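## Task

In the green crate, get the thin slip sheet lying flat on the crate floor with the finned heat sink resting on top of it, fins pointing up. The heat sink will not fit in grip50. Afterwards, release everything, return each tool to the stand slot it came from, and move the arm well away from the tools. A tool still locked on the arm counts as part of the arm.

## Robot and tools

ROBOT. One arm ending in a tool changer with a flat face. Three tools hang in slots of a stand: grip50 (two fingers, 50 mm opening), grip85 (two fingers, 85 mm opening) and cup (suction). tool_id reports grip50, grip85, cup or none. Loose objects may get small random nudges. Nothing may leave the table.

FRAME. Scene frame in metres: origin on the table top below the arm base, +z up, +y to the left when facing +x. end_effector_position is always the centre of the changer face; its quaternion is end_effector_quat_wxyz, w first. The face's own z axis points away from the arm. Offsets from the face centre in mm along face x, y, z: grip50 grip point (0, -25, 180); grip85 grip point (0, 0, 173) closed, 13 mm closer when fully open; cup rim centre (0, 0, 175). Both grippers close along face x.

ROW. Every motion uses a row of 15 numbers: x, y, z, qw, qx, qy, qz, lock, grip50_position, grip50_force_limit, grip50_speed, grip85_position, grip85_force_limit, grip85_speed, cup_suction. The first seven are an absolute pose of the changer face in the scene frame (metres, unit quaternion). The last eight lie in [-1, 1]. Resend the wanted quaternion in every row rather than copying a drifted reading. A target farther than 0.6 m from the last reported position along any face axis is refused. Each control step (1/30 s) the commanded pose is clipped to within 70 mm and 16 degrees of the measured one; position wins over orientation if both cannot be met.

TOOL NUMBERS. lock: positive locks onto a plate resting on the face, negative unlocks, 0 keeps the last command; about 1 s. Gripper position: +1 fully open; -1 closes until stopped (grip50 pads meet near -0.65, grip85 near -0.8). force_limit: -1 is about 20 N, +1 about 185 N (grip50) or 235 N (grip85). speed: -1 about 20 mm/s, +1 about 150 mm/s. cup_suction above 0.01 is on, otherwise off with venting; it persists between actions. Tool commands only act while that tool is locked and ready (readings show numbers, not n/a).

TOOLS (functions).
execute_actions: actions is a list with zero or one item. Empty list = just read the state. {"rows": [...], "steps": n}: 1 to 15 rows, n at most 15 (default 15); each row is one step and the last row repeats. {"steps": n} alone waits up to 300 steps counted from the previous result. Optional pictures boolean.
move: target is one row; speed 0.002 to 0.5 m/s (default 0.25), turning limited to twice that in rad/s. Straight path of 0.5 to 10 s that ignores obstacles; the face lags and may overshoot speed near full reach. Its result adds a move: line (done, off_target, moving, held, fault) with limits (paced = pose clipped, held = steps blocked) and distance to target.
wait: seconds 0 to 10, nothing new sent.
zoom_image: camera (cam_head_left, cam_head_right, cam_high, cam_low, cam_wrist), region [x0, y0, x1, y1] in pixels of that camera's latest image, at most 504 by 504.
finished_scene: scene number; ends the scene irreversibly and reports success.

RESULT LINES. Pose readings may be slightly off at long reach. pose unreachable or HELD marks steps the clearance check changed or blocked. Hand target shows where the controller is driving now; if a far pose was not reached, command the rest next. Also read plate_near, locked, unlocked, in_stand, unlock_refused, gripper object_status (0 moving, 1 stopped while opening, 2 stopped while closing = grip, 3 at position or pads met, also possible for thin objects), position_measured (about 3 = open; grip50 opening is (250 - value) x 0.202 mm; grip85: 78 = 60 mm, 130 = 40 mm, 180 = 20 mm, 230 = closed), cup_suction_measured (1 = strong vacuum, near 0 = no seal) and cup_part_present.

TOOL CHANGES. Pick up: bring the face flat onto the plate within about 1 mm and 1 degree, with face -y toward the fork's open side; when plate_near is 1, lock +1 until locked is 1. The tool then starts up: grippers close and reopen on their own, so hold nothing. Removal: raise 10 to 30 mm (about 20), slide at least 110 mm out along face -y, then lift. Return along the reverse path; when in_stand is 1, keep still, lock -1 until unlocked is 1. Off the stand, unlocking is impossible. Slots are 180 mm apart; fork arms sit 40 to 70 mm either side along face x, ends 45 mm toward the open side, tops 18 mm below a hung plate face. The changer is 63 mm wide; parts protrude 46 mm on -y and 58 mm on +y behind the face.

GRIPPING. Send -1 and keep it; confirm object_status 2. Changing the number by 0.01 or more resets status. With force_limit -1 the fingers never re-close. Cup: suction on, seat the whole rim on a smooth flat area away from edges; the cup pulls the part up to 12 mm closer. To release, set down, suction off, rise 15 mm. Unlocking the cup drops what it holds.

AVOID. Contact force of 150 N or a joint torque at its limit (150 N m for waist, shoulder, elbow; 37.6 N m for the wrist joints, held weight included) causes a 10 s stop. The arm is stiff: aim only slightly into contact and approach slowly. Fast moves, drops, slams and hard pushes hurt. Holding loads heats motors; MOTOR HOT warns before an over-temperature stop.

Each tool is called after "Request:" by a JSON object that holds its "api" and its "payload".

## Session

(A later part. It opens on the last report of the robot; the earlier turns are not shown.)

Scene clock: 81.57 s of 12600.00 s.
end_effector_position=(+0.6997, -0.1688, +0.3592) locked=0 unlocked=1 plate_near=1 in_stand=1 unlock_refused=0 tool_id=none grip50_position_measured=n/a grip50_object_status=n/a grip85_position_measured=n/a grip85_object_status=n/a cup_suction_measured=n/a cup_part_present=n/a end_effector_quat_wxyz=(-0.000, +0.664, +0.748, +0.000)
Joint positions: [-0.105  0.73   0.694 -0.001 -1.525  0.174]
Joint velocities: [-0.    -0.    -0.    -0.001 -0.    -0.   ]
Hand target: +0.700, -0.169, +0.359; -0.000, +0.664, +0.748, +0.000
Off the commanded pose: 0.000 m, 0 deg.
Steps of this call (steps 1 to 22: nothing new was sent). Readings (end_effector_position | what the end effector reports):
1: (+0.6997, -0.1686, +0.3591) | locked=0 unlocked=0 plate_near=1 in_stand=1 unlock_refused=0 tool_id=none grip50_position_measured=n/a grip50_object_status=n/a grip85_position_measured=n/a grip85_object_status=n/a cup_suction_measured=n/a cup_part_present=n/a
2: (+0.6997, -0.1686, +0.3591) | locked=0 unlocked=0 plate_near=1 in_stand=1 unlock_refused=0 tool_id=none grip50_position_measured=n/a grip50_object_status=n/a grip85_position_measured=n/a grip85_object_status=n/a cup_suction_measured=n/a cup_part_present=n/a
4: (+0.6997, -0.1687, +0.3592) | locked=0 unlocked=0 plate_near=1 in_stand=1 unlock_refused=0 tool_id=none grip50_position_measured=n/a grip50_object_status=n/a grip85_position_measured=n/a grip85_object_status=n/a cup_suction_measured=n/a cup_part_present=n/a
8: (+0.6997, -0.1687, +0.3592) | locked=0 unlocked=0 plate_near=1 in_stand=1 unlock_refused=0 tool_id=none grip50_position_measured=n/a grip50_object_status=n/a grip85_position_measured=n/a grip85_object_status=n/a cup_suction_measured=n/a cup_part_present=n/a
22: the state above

Request:
{"api": "move", "payload": {"target": [0.6997,-0.1688,0.39,0,0.6639,0.7478,0,0,1,0,0,1,0,0,0], "speed": 0.1}}

Request:
{"api": "move", "payload": {"target": [0.675,0.0096,0.39,0,0.6639,0.7478,0,0,1,0,0,1,0,0,0]}}

Request:
{"api": "move", "payload": {"target": [0.675,0.0096,0.3588,0,0.6639,0.7478,0,0,1,0,0,1,0,0,0], "speed": 0.015}}

Request:
{"api": "execute_actions", "payload": {"actions": [{"rows":[[0.675,0.0096,0.3588,0,0.6639,0.7478,0,1,1,0,0,1,0,0,0]]}], "pictures": false}}

Request:
{"api": "execute_actions", "payload": {"actions": [{"steps":22}], "pictures": false}}

Request:
{"api": "move", "payload": {"target": [0.675,0.0096,0.379,0,0.6639,0.7478,0,0,1,0,0,1,0,0,0], "speed": 0.05}}

Request:
{"api": "move", "payload": {"target": [0.526,-0.008,0.379,0,0.6639,0.7478,0,0,1,0,0,1,0,0,0], "speed": 0.15}}

Request:
{"api": "move", "payload": {"target": [0.42,-0.02,0.25,0,1,0,0,0,1,0,0,1,0,0,0], "speed": 0.4}}

Scene clock: 84.83 s of 12600.00 s.
end_effector_position=(+0.6998, -0.1689, +0.3900) locked=0 unlocked=1 plate_near=0 in_stand=0 unlock_refused=0 tool_id=none grip50_position_measured=n/a grip50_object_status=n/a grip85_position_measured=n/a grip85_object_status=n/a cup_suction_measured=n/a cup_part_present=n/a end_effector_quat_wxyz=(+0.000, +0.664, +0.748, -0.000)
Joint positions: [-0.105  0.729  0.765 -0.    -1.596  0.174]
Joint velocities: [ 0.    -0.     0.002 -0.001 -0.001  0.   ]
Hand target: +0.700, -0.169, +0.390; +0.000, +0.664, +0.748, +0.000
Off the commanded pose: 0.000 m, 0 deg.
move: done
camera_calibration (this result's frames):
cam_wrist: T_world_to_cam=[[-0.14863, 0.988468, -0.0289962, 0.279627], [0.943243, 0.150514, 0.296038, -0.691495], [0.296989, 0.0166498, -0.954736, 0.218754], [0, 0, 0, 1]] pos_world=[0.628842, -0.175965, 0.421669]

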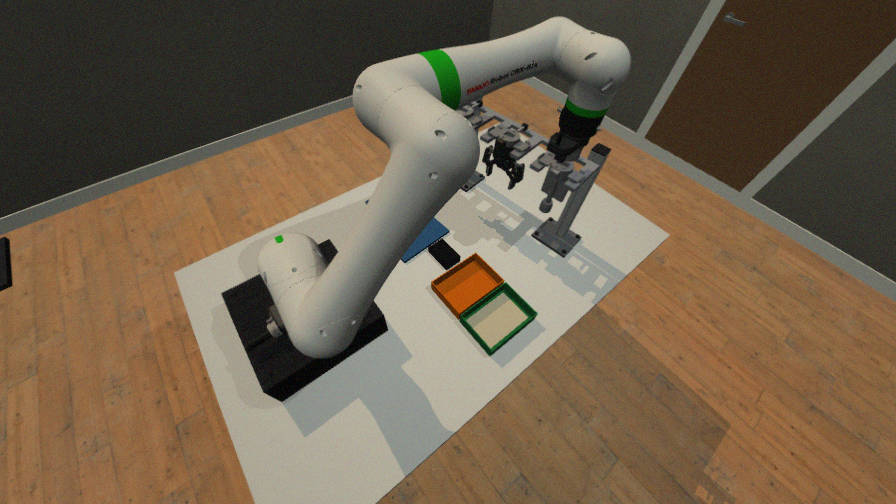

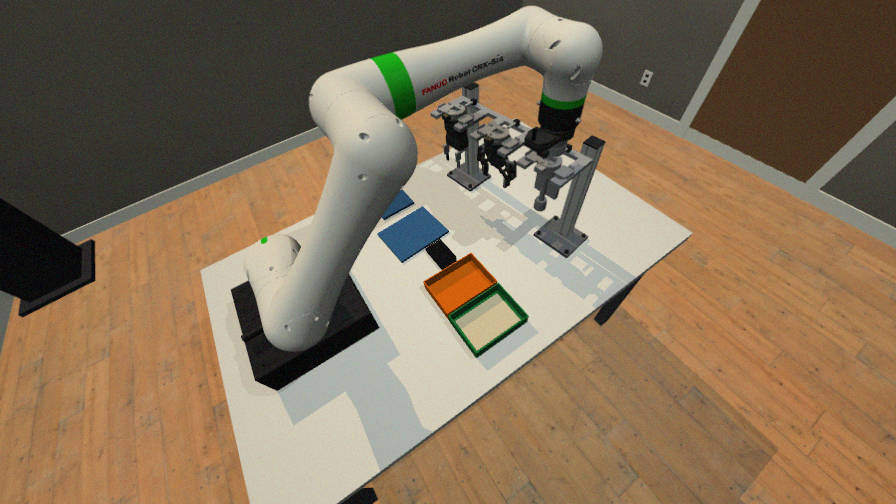

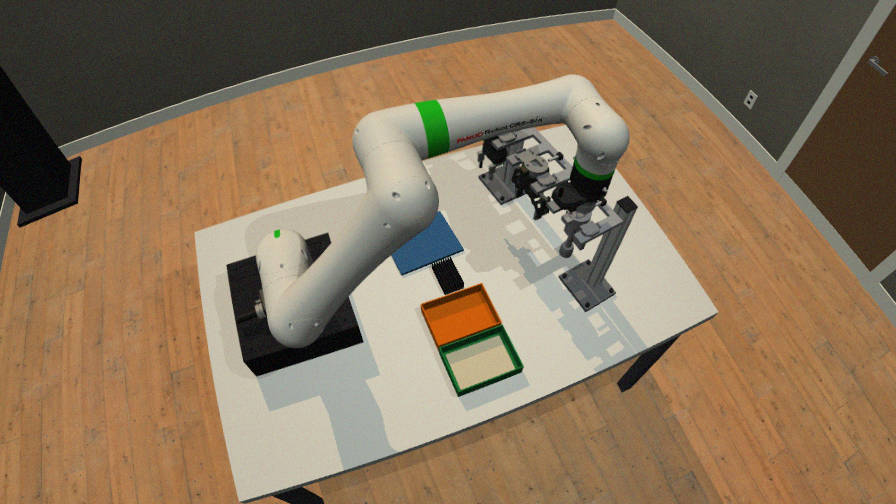

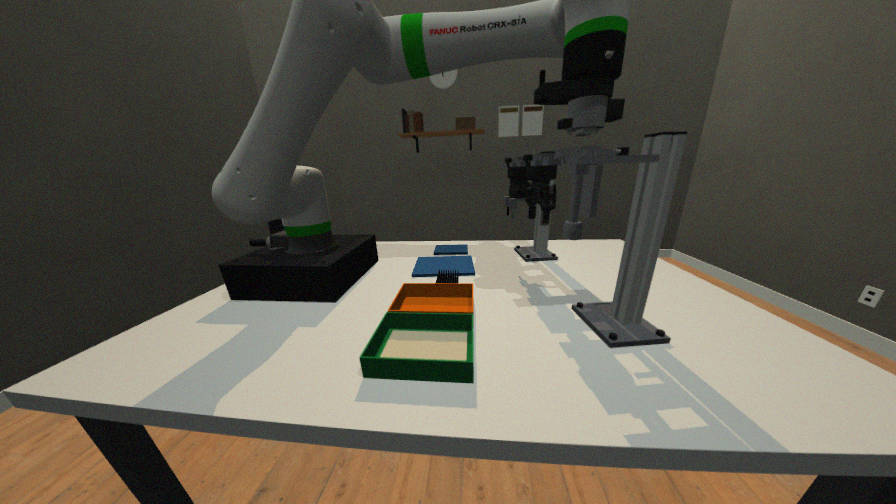

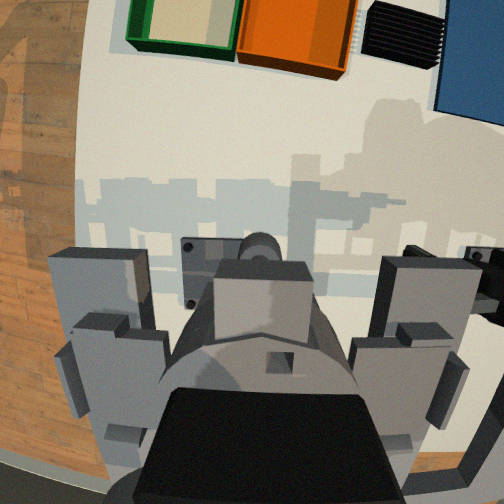

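Scene clock: 86.00 s of 12600.00 s.
end_effector_position=(+0.6753, +0.0096, +0.3901) locked=0 unlocked=1 plate_near=0 in_stand=0 unlock_refused=0 tool_id=none grip50_position_measured=n/a grip50_object_status=n/a grip85_position_measured=n/a grip85_object_status=n/a cup_suction_measured=n/a cup_part_present=n/a end_effector_quat_wxyz=(-0.000, +0.664, +0.748, -0.001)
Joint positions: [ 0.16   0.59   0.543  0.003 -1.514 -0.092]
Joint velocities: [ 0.001 -0.    -0.002 -0.     0.    -0.   ]
Hand target: +0.675, +0.010, +0.390; -0.000, +0.664, +0.748, -0.001
Off the commanded pose: 0.000 m, 0 deg.
move: done
camera_calibration (this result's frames):
cam_wrist: T_world_to_cam=[[-0.148256, 0.988508, -0.0295417, 0.0994749], [0.943515, 0.150332, 0.295261, -0.695193], [0.296309, 0.0159013, -0.95496, 0.223729], [0, 0, 0, 1]] pos_world=[0.604381, 0.00262083, 0.421854]

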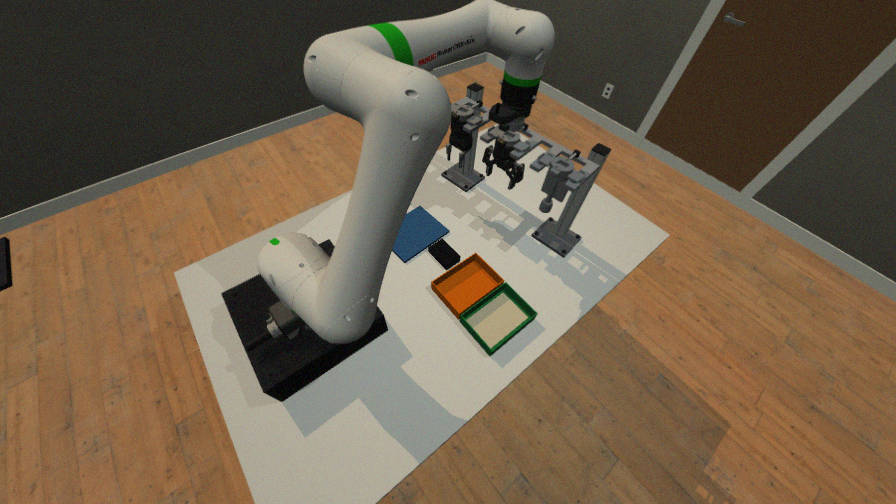

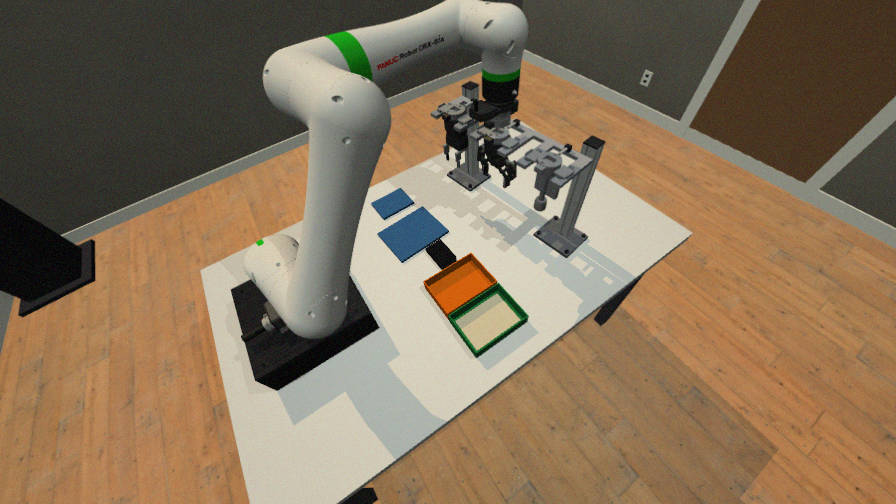

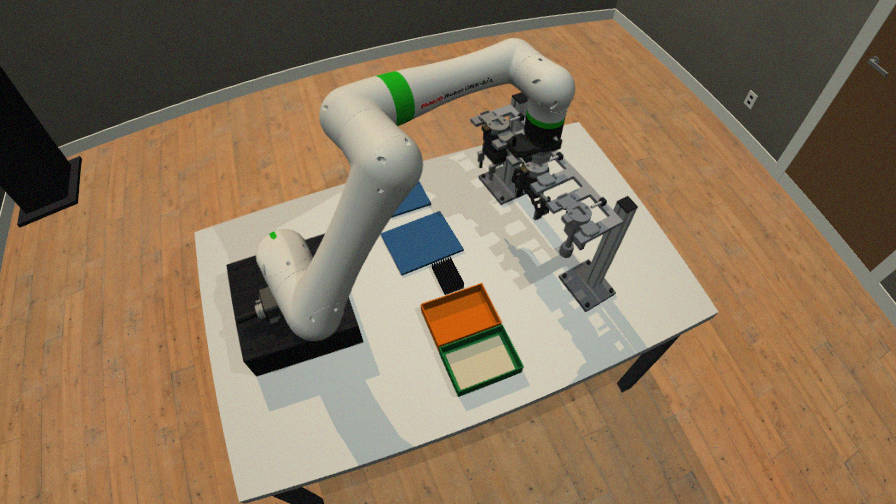

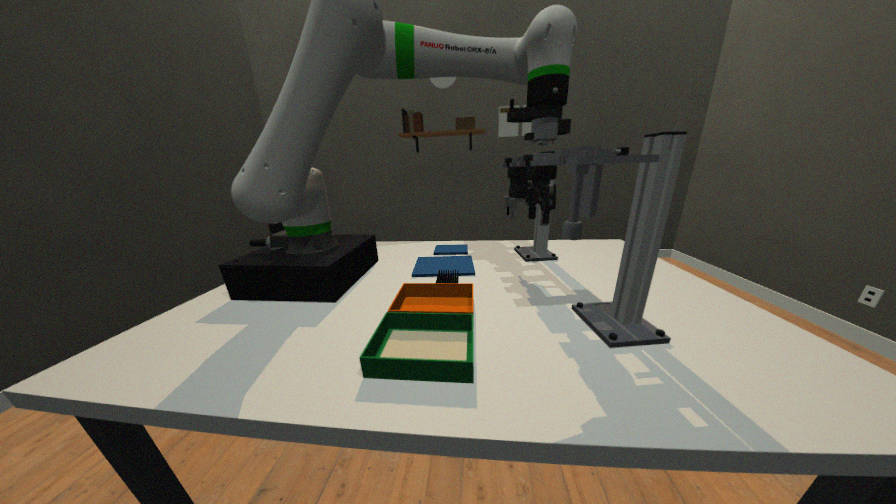

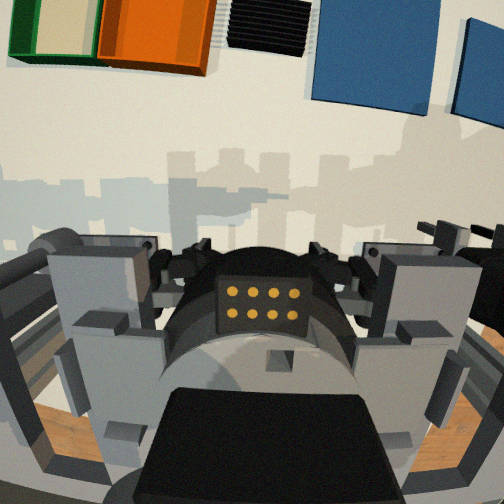

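Scene clock: 88.30 s of 12600.00 s.
end_effector_position=(+0.6749, +0.0096, +0.3590) locked=0 unlocked=1 plate_near=1 in_stand=1 unlock_refused=0 tool_id=none grip50_position_measured=n/a grip50_object_status=n/a grip85_position_measured=n/a grip85_object_status=n/a cup_suction_measured=n/a cup_part_present=n/a end_effector_quat_wxyz=(+0.000, +0.664, +0.748, +0.000)
Joint positions: [ 0.16   0.596  0.48   0.002 -1.444 -0.091]
Joint velocities: [ 0.001  0.001 -0.002 -0.001  0.001 -0.001]
Hand target: +0.675, +0.010, +0.359; +0.000, +0.664, +0.748, -0.000
Off the commanded pose: 0.000 m, 0 deg.
move: done
camera_calibration (this result's frames):
cam_wrist: T_world_to_cam=[[-0.148395, 0.988514, -0.0286299, 0.0982474], [0.943159, 0.150173, 0.296476, -0.685811], [0.29737, 0.0169932, -0.954611, 0.193309], [0, 0, 0, 1]] pos_world=[0.603924, 0.00258672, 0.390674]

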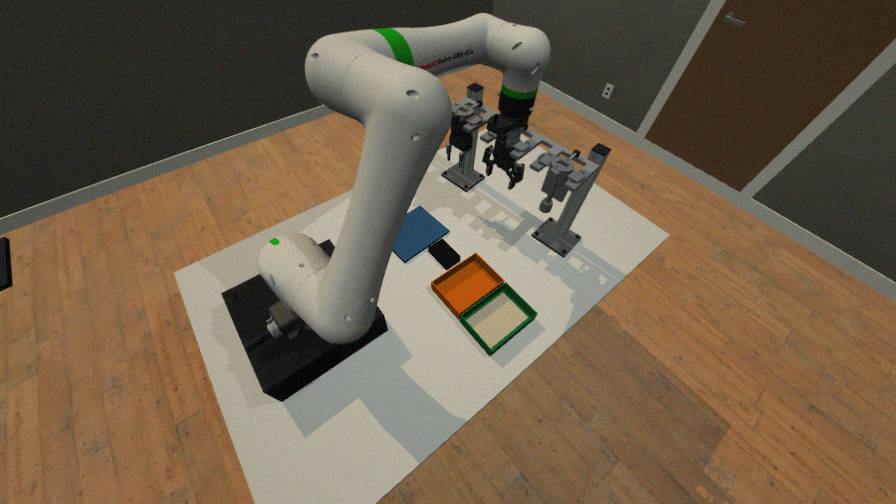

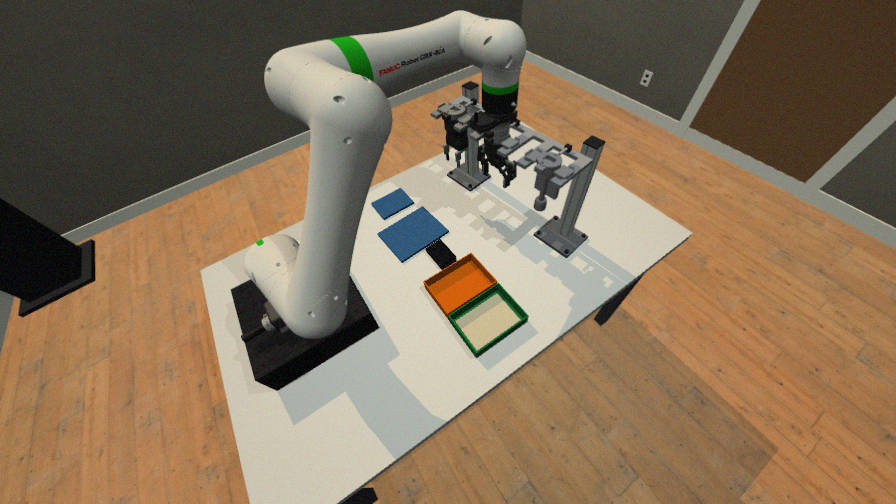

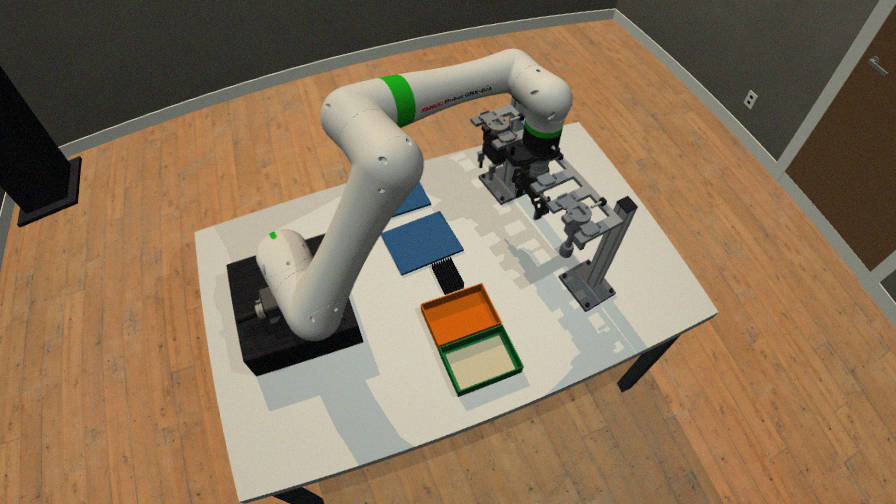

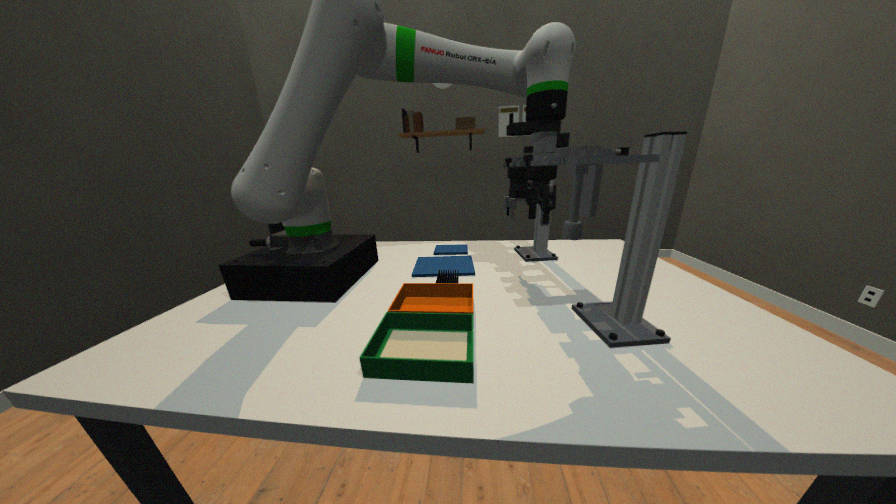

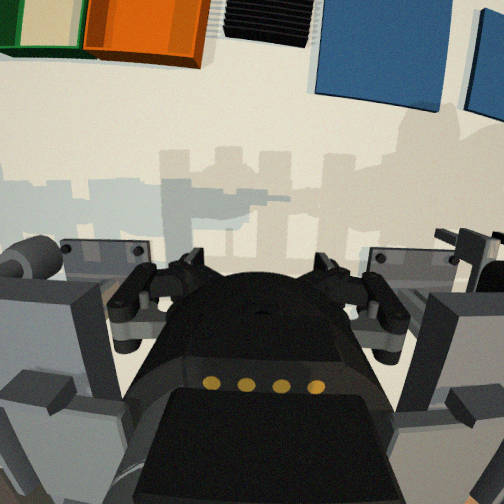

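Scene clock: 88.80 s of 12600.00 s.
end_effector_position=(+0.6750, +0.0096, +0.3587) locked=0 unlocked=0 plate_near=1 in_stand=1 unlock_refused=0 tool_id=none grip50_position_measured=n/a grip50_object_status=n/a grip85_position_measured=n/a grip85_object_status=n/a cup_suction_measured=n/a cup_part_present=n/a end_effector_quat_wxyz=(-0.000, +0.664, +0.748, +0.000)
Joint positions: [ 0.16   0.597  0.48   0.002 -1.444 -0.091]
Joint velocities: [ 0.001  0.001  0.001 -0.001 -0.    -0.001]
Hand target: +0.675, +0.010, +0.359; -0.000, +0.664, +0.748, +0.000
Off the commanded pose: 0.000 m, 0 deg.
Steps of this call (steps 1 to 15: all 15 steps of this action). Readings (end_effector_position | what the end effector reports):
1: (+0.6749, +0.0096, +0.3590) | locked=0 unlocked=0 plate_near=1 in_stand=1 unlock_refused=0 tool_id=none grip50_position_measured=n/a grip50_object_status=n/a grip85_position_measured=n/a grip85_object_status=n/a cup_suction_measured=n/a cup_part_present=n/a
2: (+0.6749, +0.0096, +0.3589) | locked=0 unlocked=0 plate_near=1 in_stand=1 unlock_refused=0 tool_id=none grip50_position_measured=n/a grip50_object_status=n/a grip85_position_measured=n/a grip85_object_status=n/a cup_suction_measured=n/a cup_part_present=n/a
4: (+0.6749, +0.0096, +0.3588) | locked=0 unlocked=0 plate_near=1 in_stand=1 unlock_refused=0 tool_id=none grip50_position_measured=n/a grip50_object_status=n/a grip85_position_measured=n/a grip85_object_status=n/a cup_suction_measured=n/a cup_part_present=n/a
8: (+0.6750, +0.0096, +0.3587) | locked=0 unlocked=0 plate_near=1 in_stand=1 unlock_refused=0 tool_id=none grip50_position_measured=n/a grip50_object_status=n/a grip85_position_measured=n/a grip85_object_status=n/a cup_suction_measured=n/a cup_part_present=n/a
15: the state above

Scene clock: 89.53 s of 12600.00 s.
end_effector_position=(+0.6750, +0.0096, +0.3588) locked=1 unlocked=0 plate_near=1 in_stand=1 unlock_refused=0 tool_id=grip85 grip50_position_measured=n/a grip50_object_status=n/a grip85_position_measured=n/a grip85_object_status=n/a cup_suction_measured=n/a cup_part_present=n/a end_effector_quat_wxyz=(+0.000, +0.664, +0.748, +0.000)
Joint positions: [ 0.16   0.597  0.48   0.002 -1.444 -0.091]
Joint velocities: [ 0.     0.    -0.     0.001 -0.001 -0.001]
Hand target: +0.675, +0.010, +0.359; -0.000, +0.664, +0.748, +0.000
Off the commanded pose: 0.000 m, 0 deg.
Steps of this call (steps 1 to 22: nothing new was sent). Readings (end_effector_position | what the end effector reports):
1: (+0.6750, +0.0096, +0.3587) | locked=0 unlocked=0 plate_near=1 in_stand=1 unlock_refused=0 tool_id=none grip50_position_measured=n/a grip50_object_status=n/a grip85_position_measured=n/a grip85_object_status=n/a cup_suction_measured=n/a cup_part_present=n/a
2: (+0.6750, +0.0096, +0.3588) | locked=0 unlocked=0 plate_near=1 in_stand=1 unlock_refused=0 tool_id=none grip50_position_measured=n/a grip50_object_status=n/a grip85_position_measured=n/a grip85_object_status=n/a cup_suction_measured=n/a cup_part_present=n/a
4: (+0.6750, +0.0097, +0.3587) | locked=0 unlocked=0 plate_near=1 in_stand=1 unlock_refused=0 tool_id=none grip50_position_measured=n/a grip50_object_status=n/a grip85_position_measured=n/a grip85_object_status=n/a cup_suction_measured=n/a cup_part_present=n/a
8: (+0.6750, +0.0097, +0.3587) | locked=0 unlocked=0 plate_near=1 in_stand=1 unlock_refused=0 tool_id=none grip50_position_measured=n/a grip50_object_status=n/a grip85_position_measured=n/a grip85_object_status=n/a cup_suction_measured=n/a cup_part_present=n/a
22: the state above

Scene clock: 90.30 s of 12600.00 s.
end_effector_position=(+0.6751, +0.0094, +0.3790) locked=1 unlocked=0 plate_near=1 in_stand=0 unlock_refused=0 tool_id=grip85 grip50_position_measured=n/a grip50_object_status=n/a grip85_position_measured=n/a grip85_object_status=n/a cup_suction_measured=n/a cup_part_present=n/a end_effector_quat_wxyz=(+0.000, +0.664, +0.748, -0.000)
Joint positions: [ 0.16   0.591  0.518  0.003 -1.488 -0.091]
Joint velocities: [ 0.     0.     0.001 -0.    -0.001  0.003]
Hand target: +0.675, +0.010, +0.379; -0.000, +0.664, +0.748, +0.000
Off the commanded pose: 0.000 m, 0 deg.
move: done
camera_calibration (this result's frames):
cam_wrist: T_world_to_cam=[[-0.148442, 0.988491, -0.029175, 0.0993494], [0.943237, 0.150387, 0.296122, -0.691808], [0.297101, 0.016438, -0.954705, 0.212584], [0, 0, 0, 1]] pos_world=[0.604127, 0.00233826, 0.410713]

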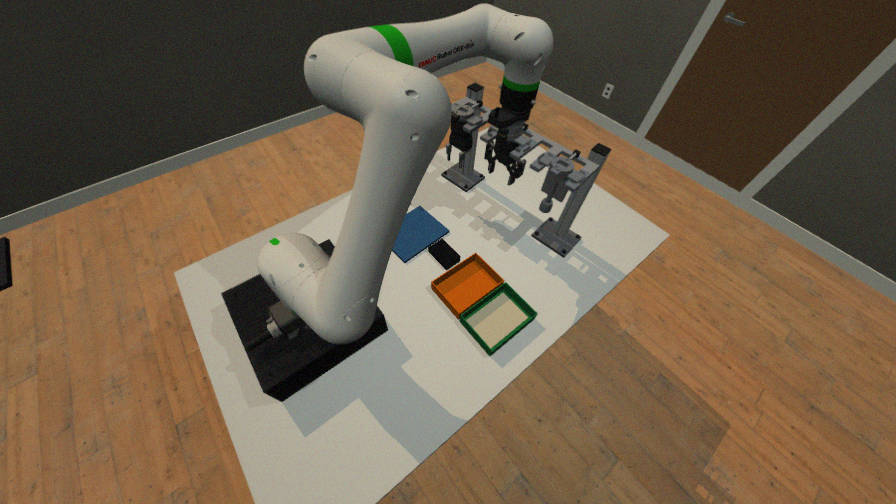

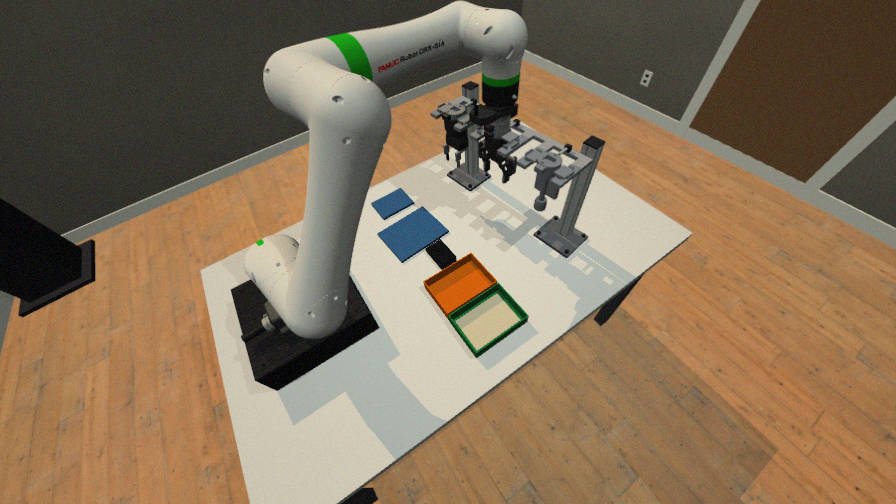

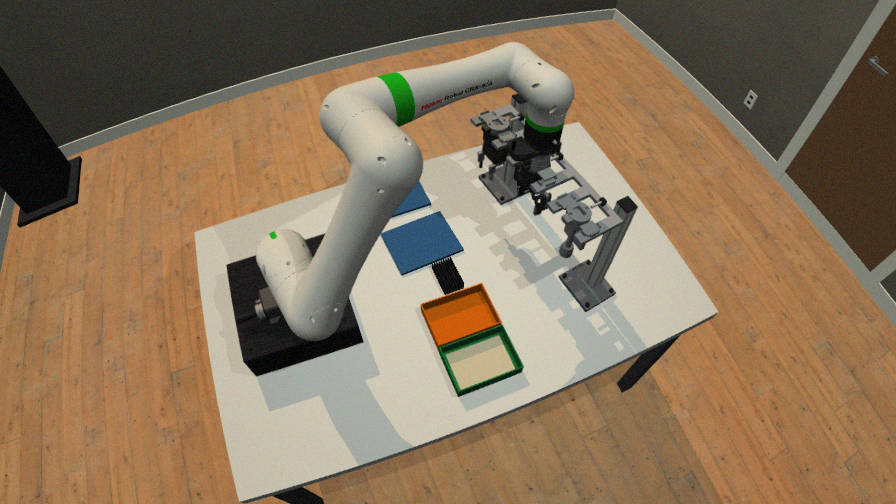

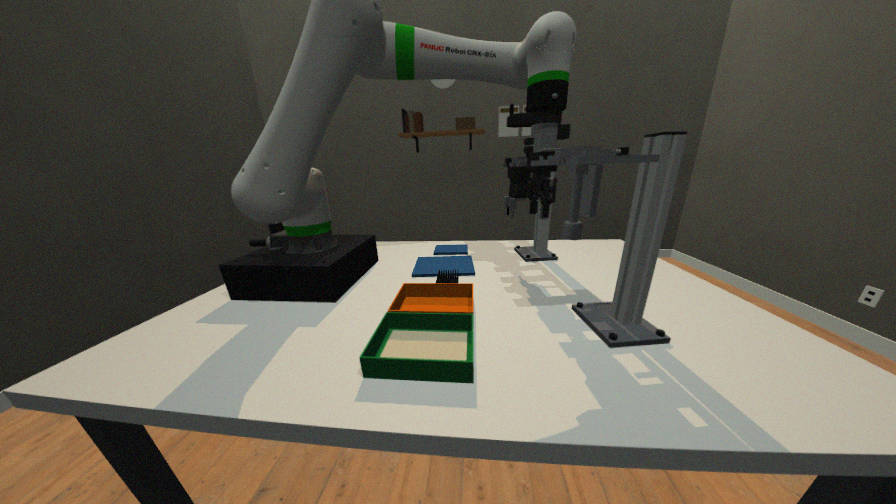

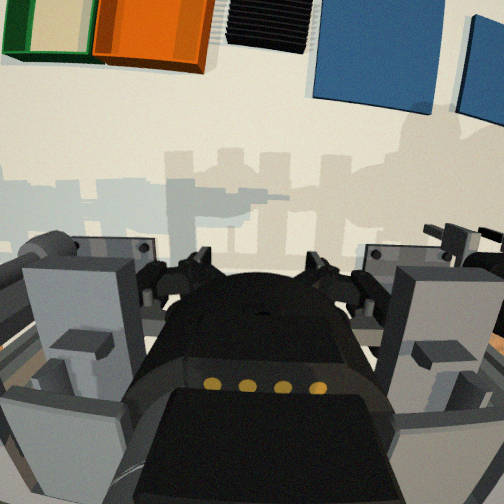

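Scene clock: 91.70 s of 12600.00 s.
end_effector_position=(+0.5259, -0.0076, +0.3794) locked=1 unlocked=0 plate_near=1 in_stand=0 unlock_refused=0 tool_id=grip85 grip50_position_measured=n/a grip50_object_status=n/a grip85_position_measured=n/a grip85_object_status=n/a cup_suction_measured=n/a cup_part_present=n/a end_effector_quat_wxyz=(+0.000, +0.664, +0.748, -0.000)
Joint positions: [ 0.189  0.207 -0.011  0.003 -1.343 -0.12 ]
Joint velocities: [ 0.    -0.002 -0.001 -0.001  0.    -0.001]
Hand target: +0.526, -0.008, +0.379; +0.000, +0.664, +0.748, -0.000
Off the commanded pose: 0.001 m, 0 deg.
move: done
camera_calibration (this result's frames):
cam_wrist: T_world_to_cam=[[-0.14813, 0.988544, -0.028959, 0.0936949], [0.943327, 0.150027, 0.296018, -0.548609], [0.296971, 0.0165315, -0.954743, 0.257634], [0, 0, 0, 1]] pos_world=[0.454887, -0.0145746, 0.411086]

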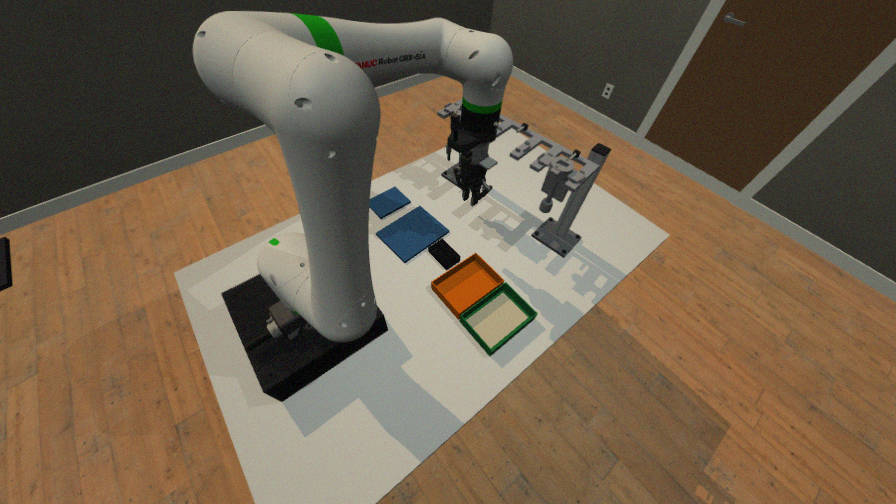

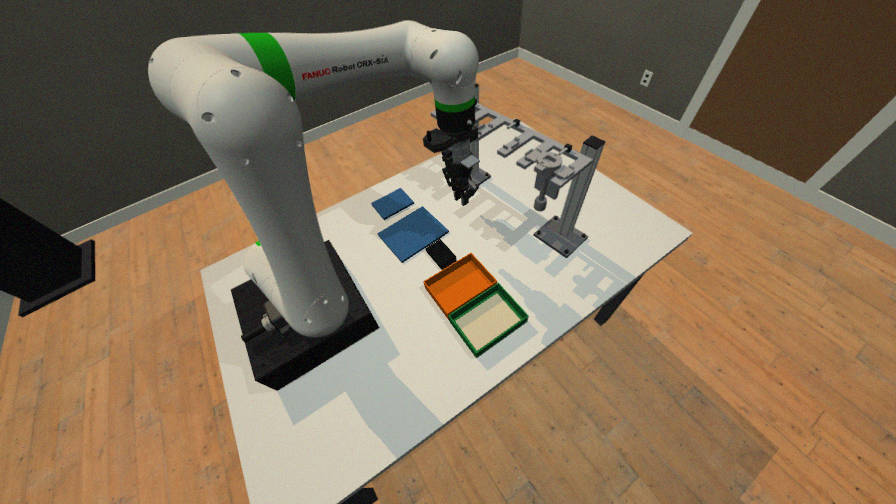

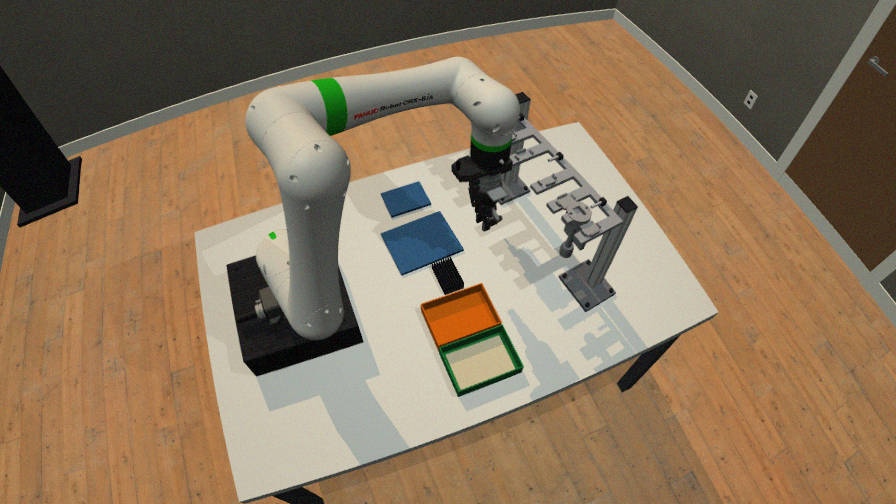

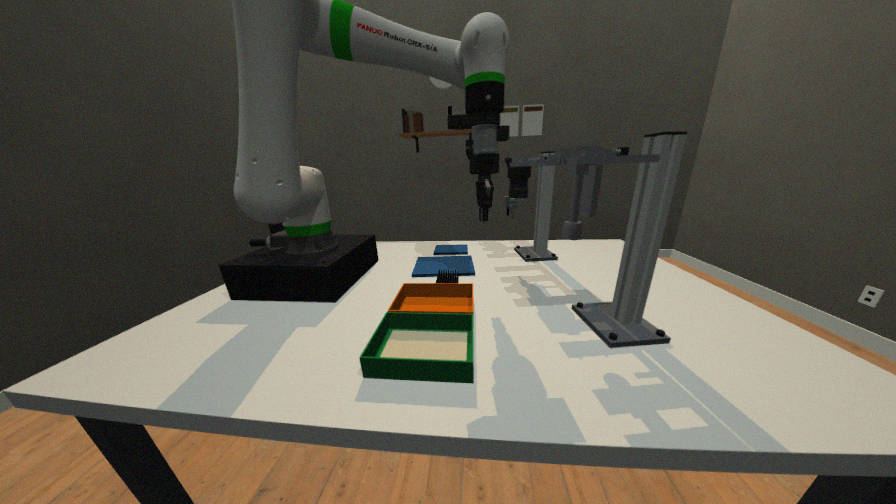

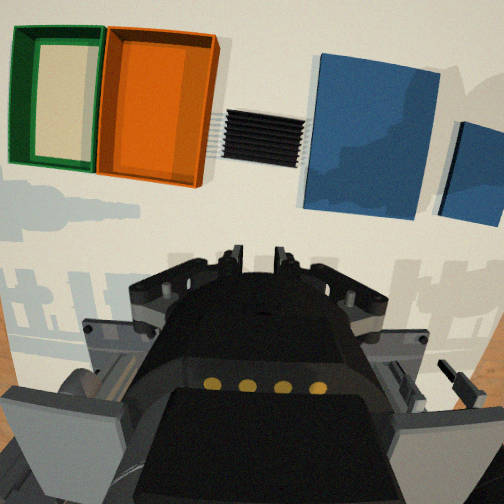

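Scene clock: 94.30 s of 12600.00 s.
end_effector_position=(+0.4194, -0.0199, +0.2504) locked=1 unlocked=0 plate_near=1 in_stand=0 unlock_refused=0 tool_id=grip85 grip50_position_measured=n/a grip50_object_status=n/a grip85_position_measured=3 grip85_object_status=3 cup_suction_measured=n/a cup_part_present=n/a end_effector_quat_wxyz=(+0.000, +1.000, -0.000, +0.000)
Joint positions: [ 0.221  0.079 -0.488  0.004 -0.994 -1.844]
Joint velocities: [ 0.001  0.    -0.001  0.003  0.001 -0.003]
Hand target: +0.419, -0.020, +0.250; +0.000, +1.000, -0.000, +0.000
Off the commanded pose: 0.001 m, 0 deg.
move: done
camera_calibration (this result's frames):
cam_wrist: T_world_to_cam=[[0.999148, 0.029532, -0.0288185, -0.41391], [0.0367579, -0.954346, 0.296434, -0.0500192], [-0.0187485, -0.297241, -0.954618, 0.292429], [0, 0, 0, 1]] pos_world=[0.420879, 0.0514098, 0.282057]

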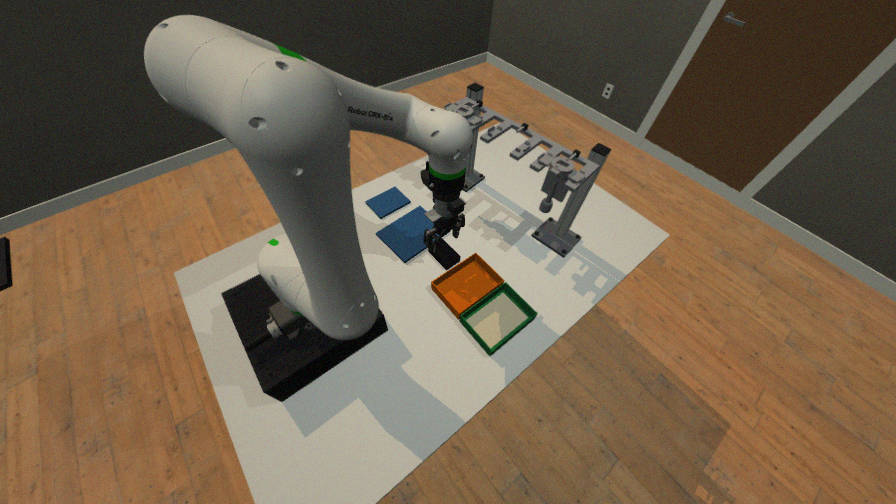

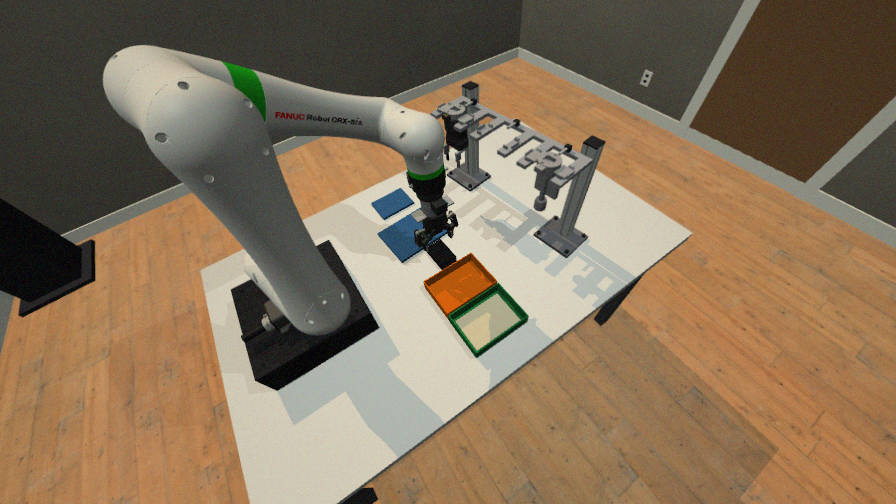

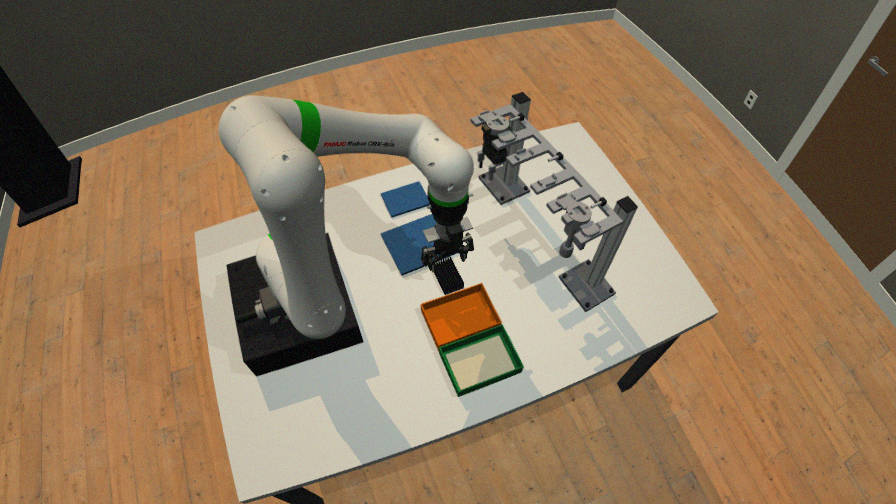

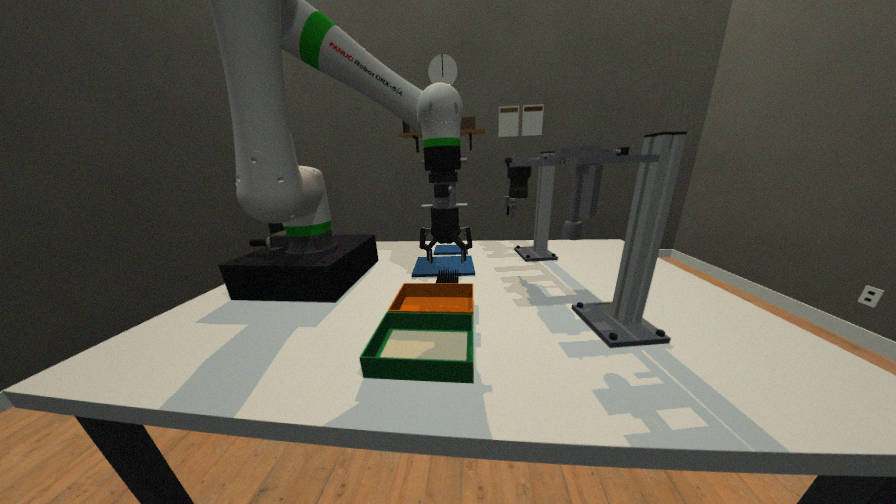

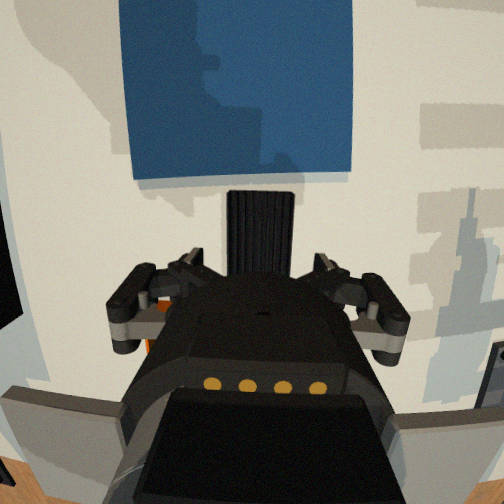

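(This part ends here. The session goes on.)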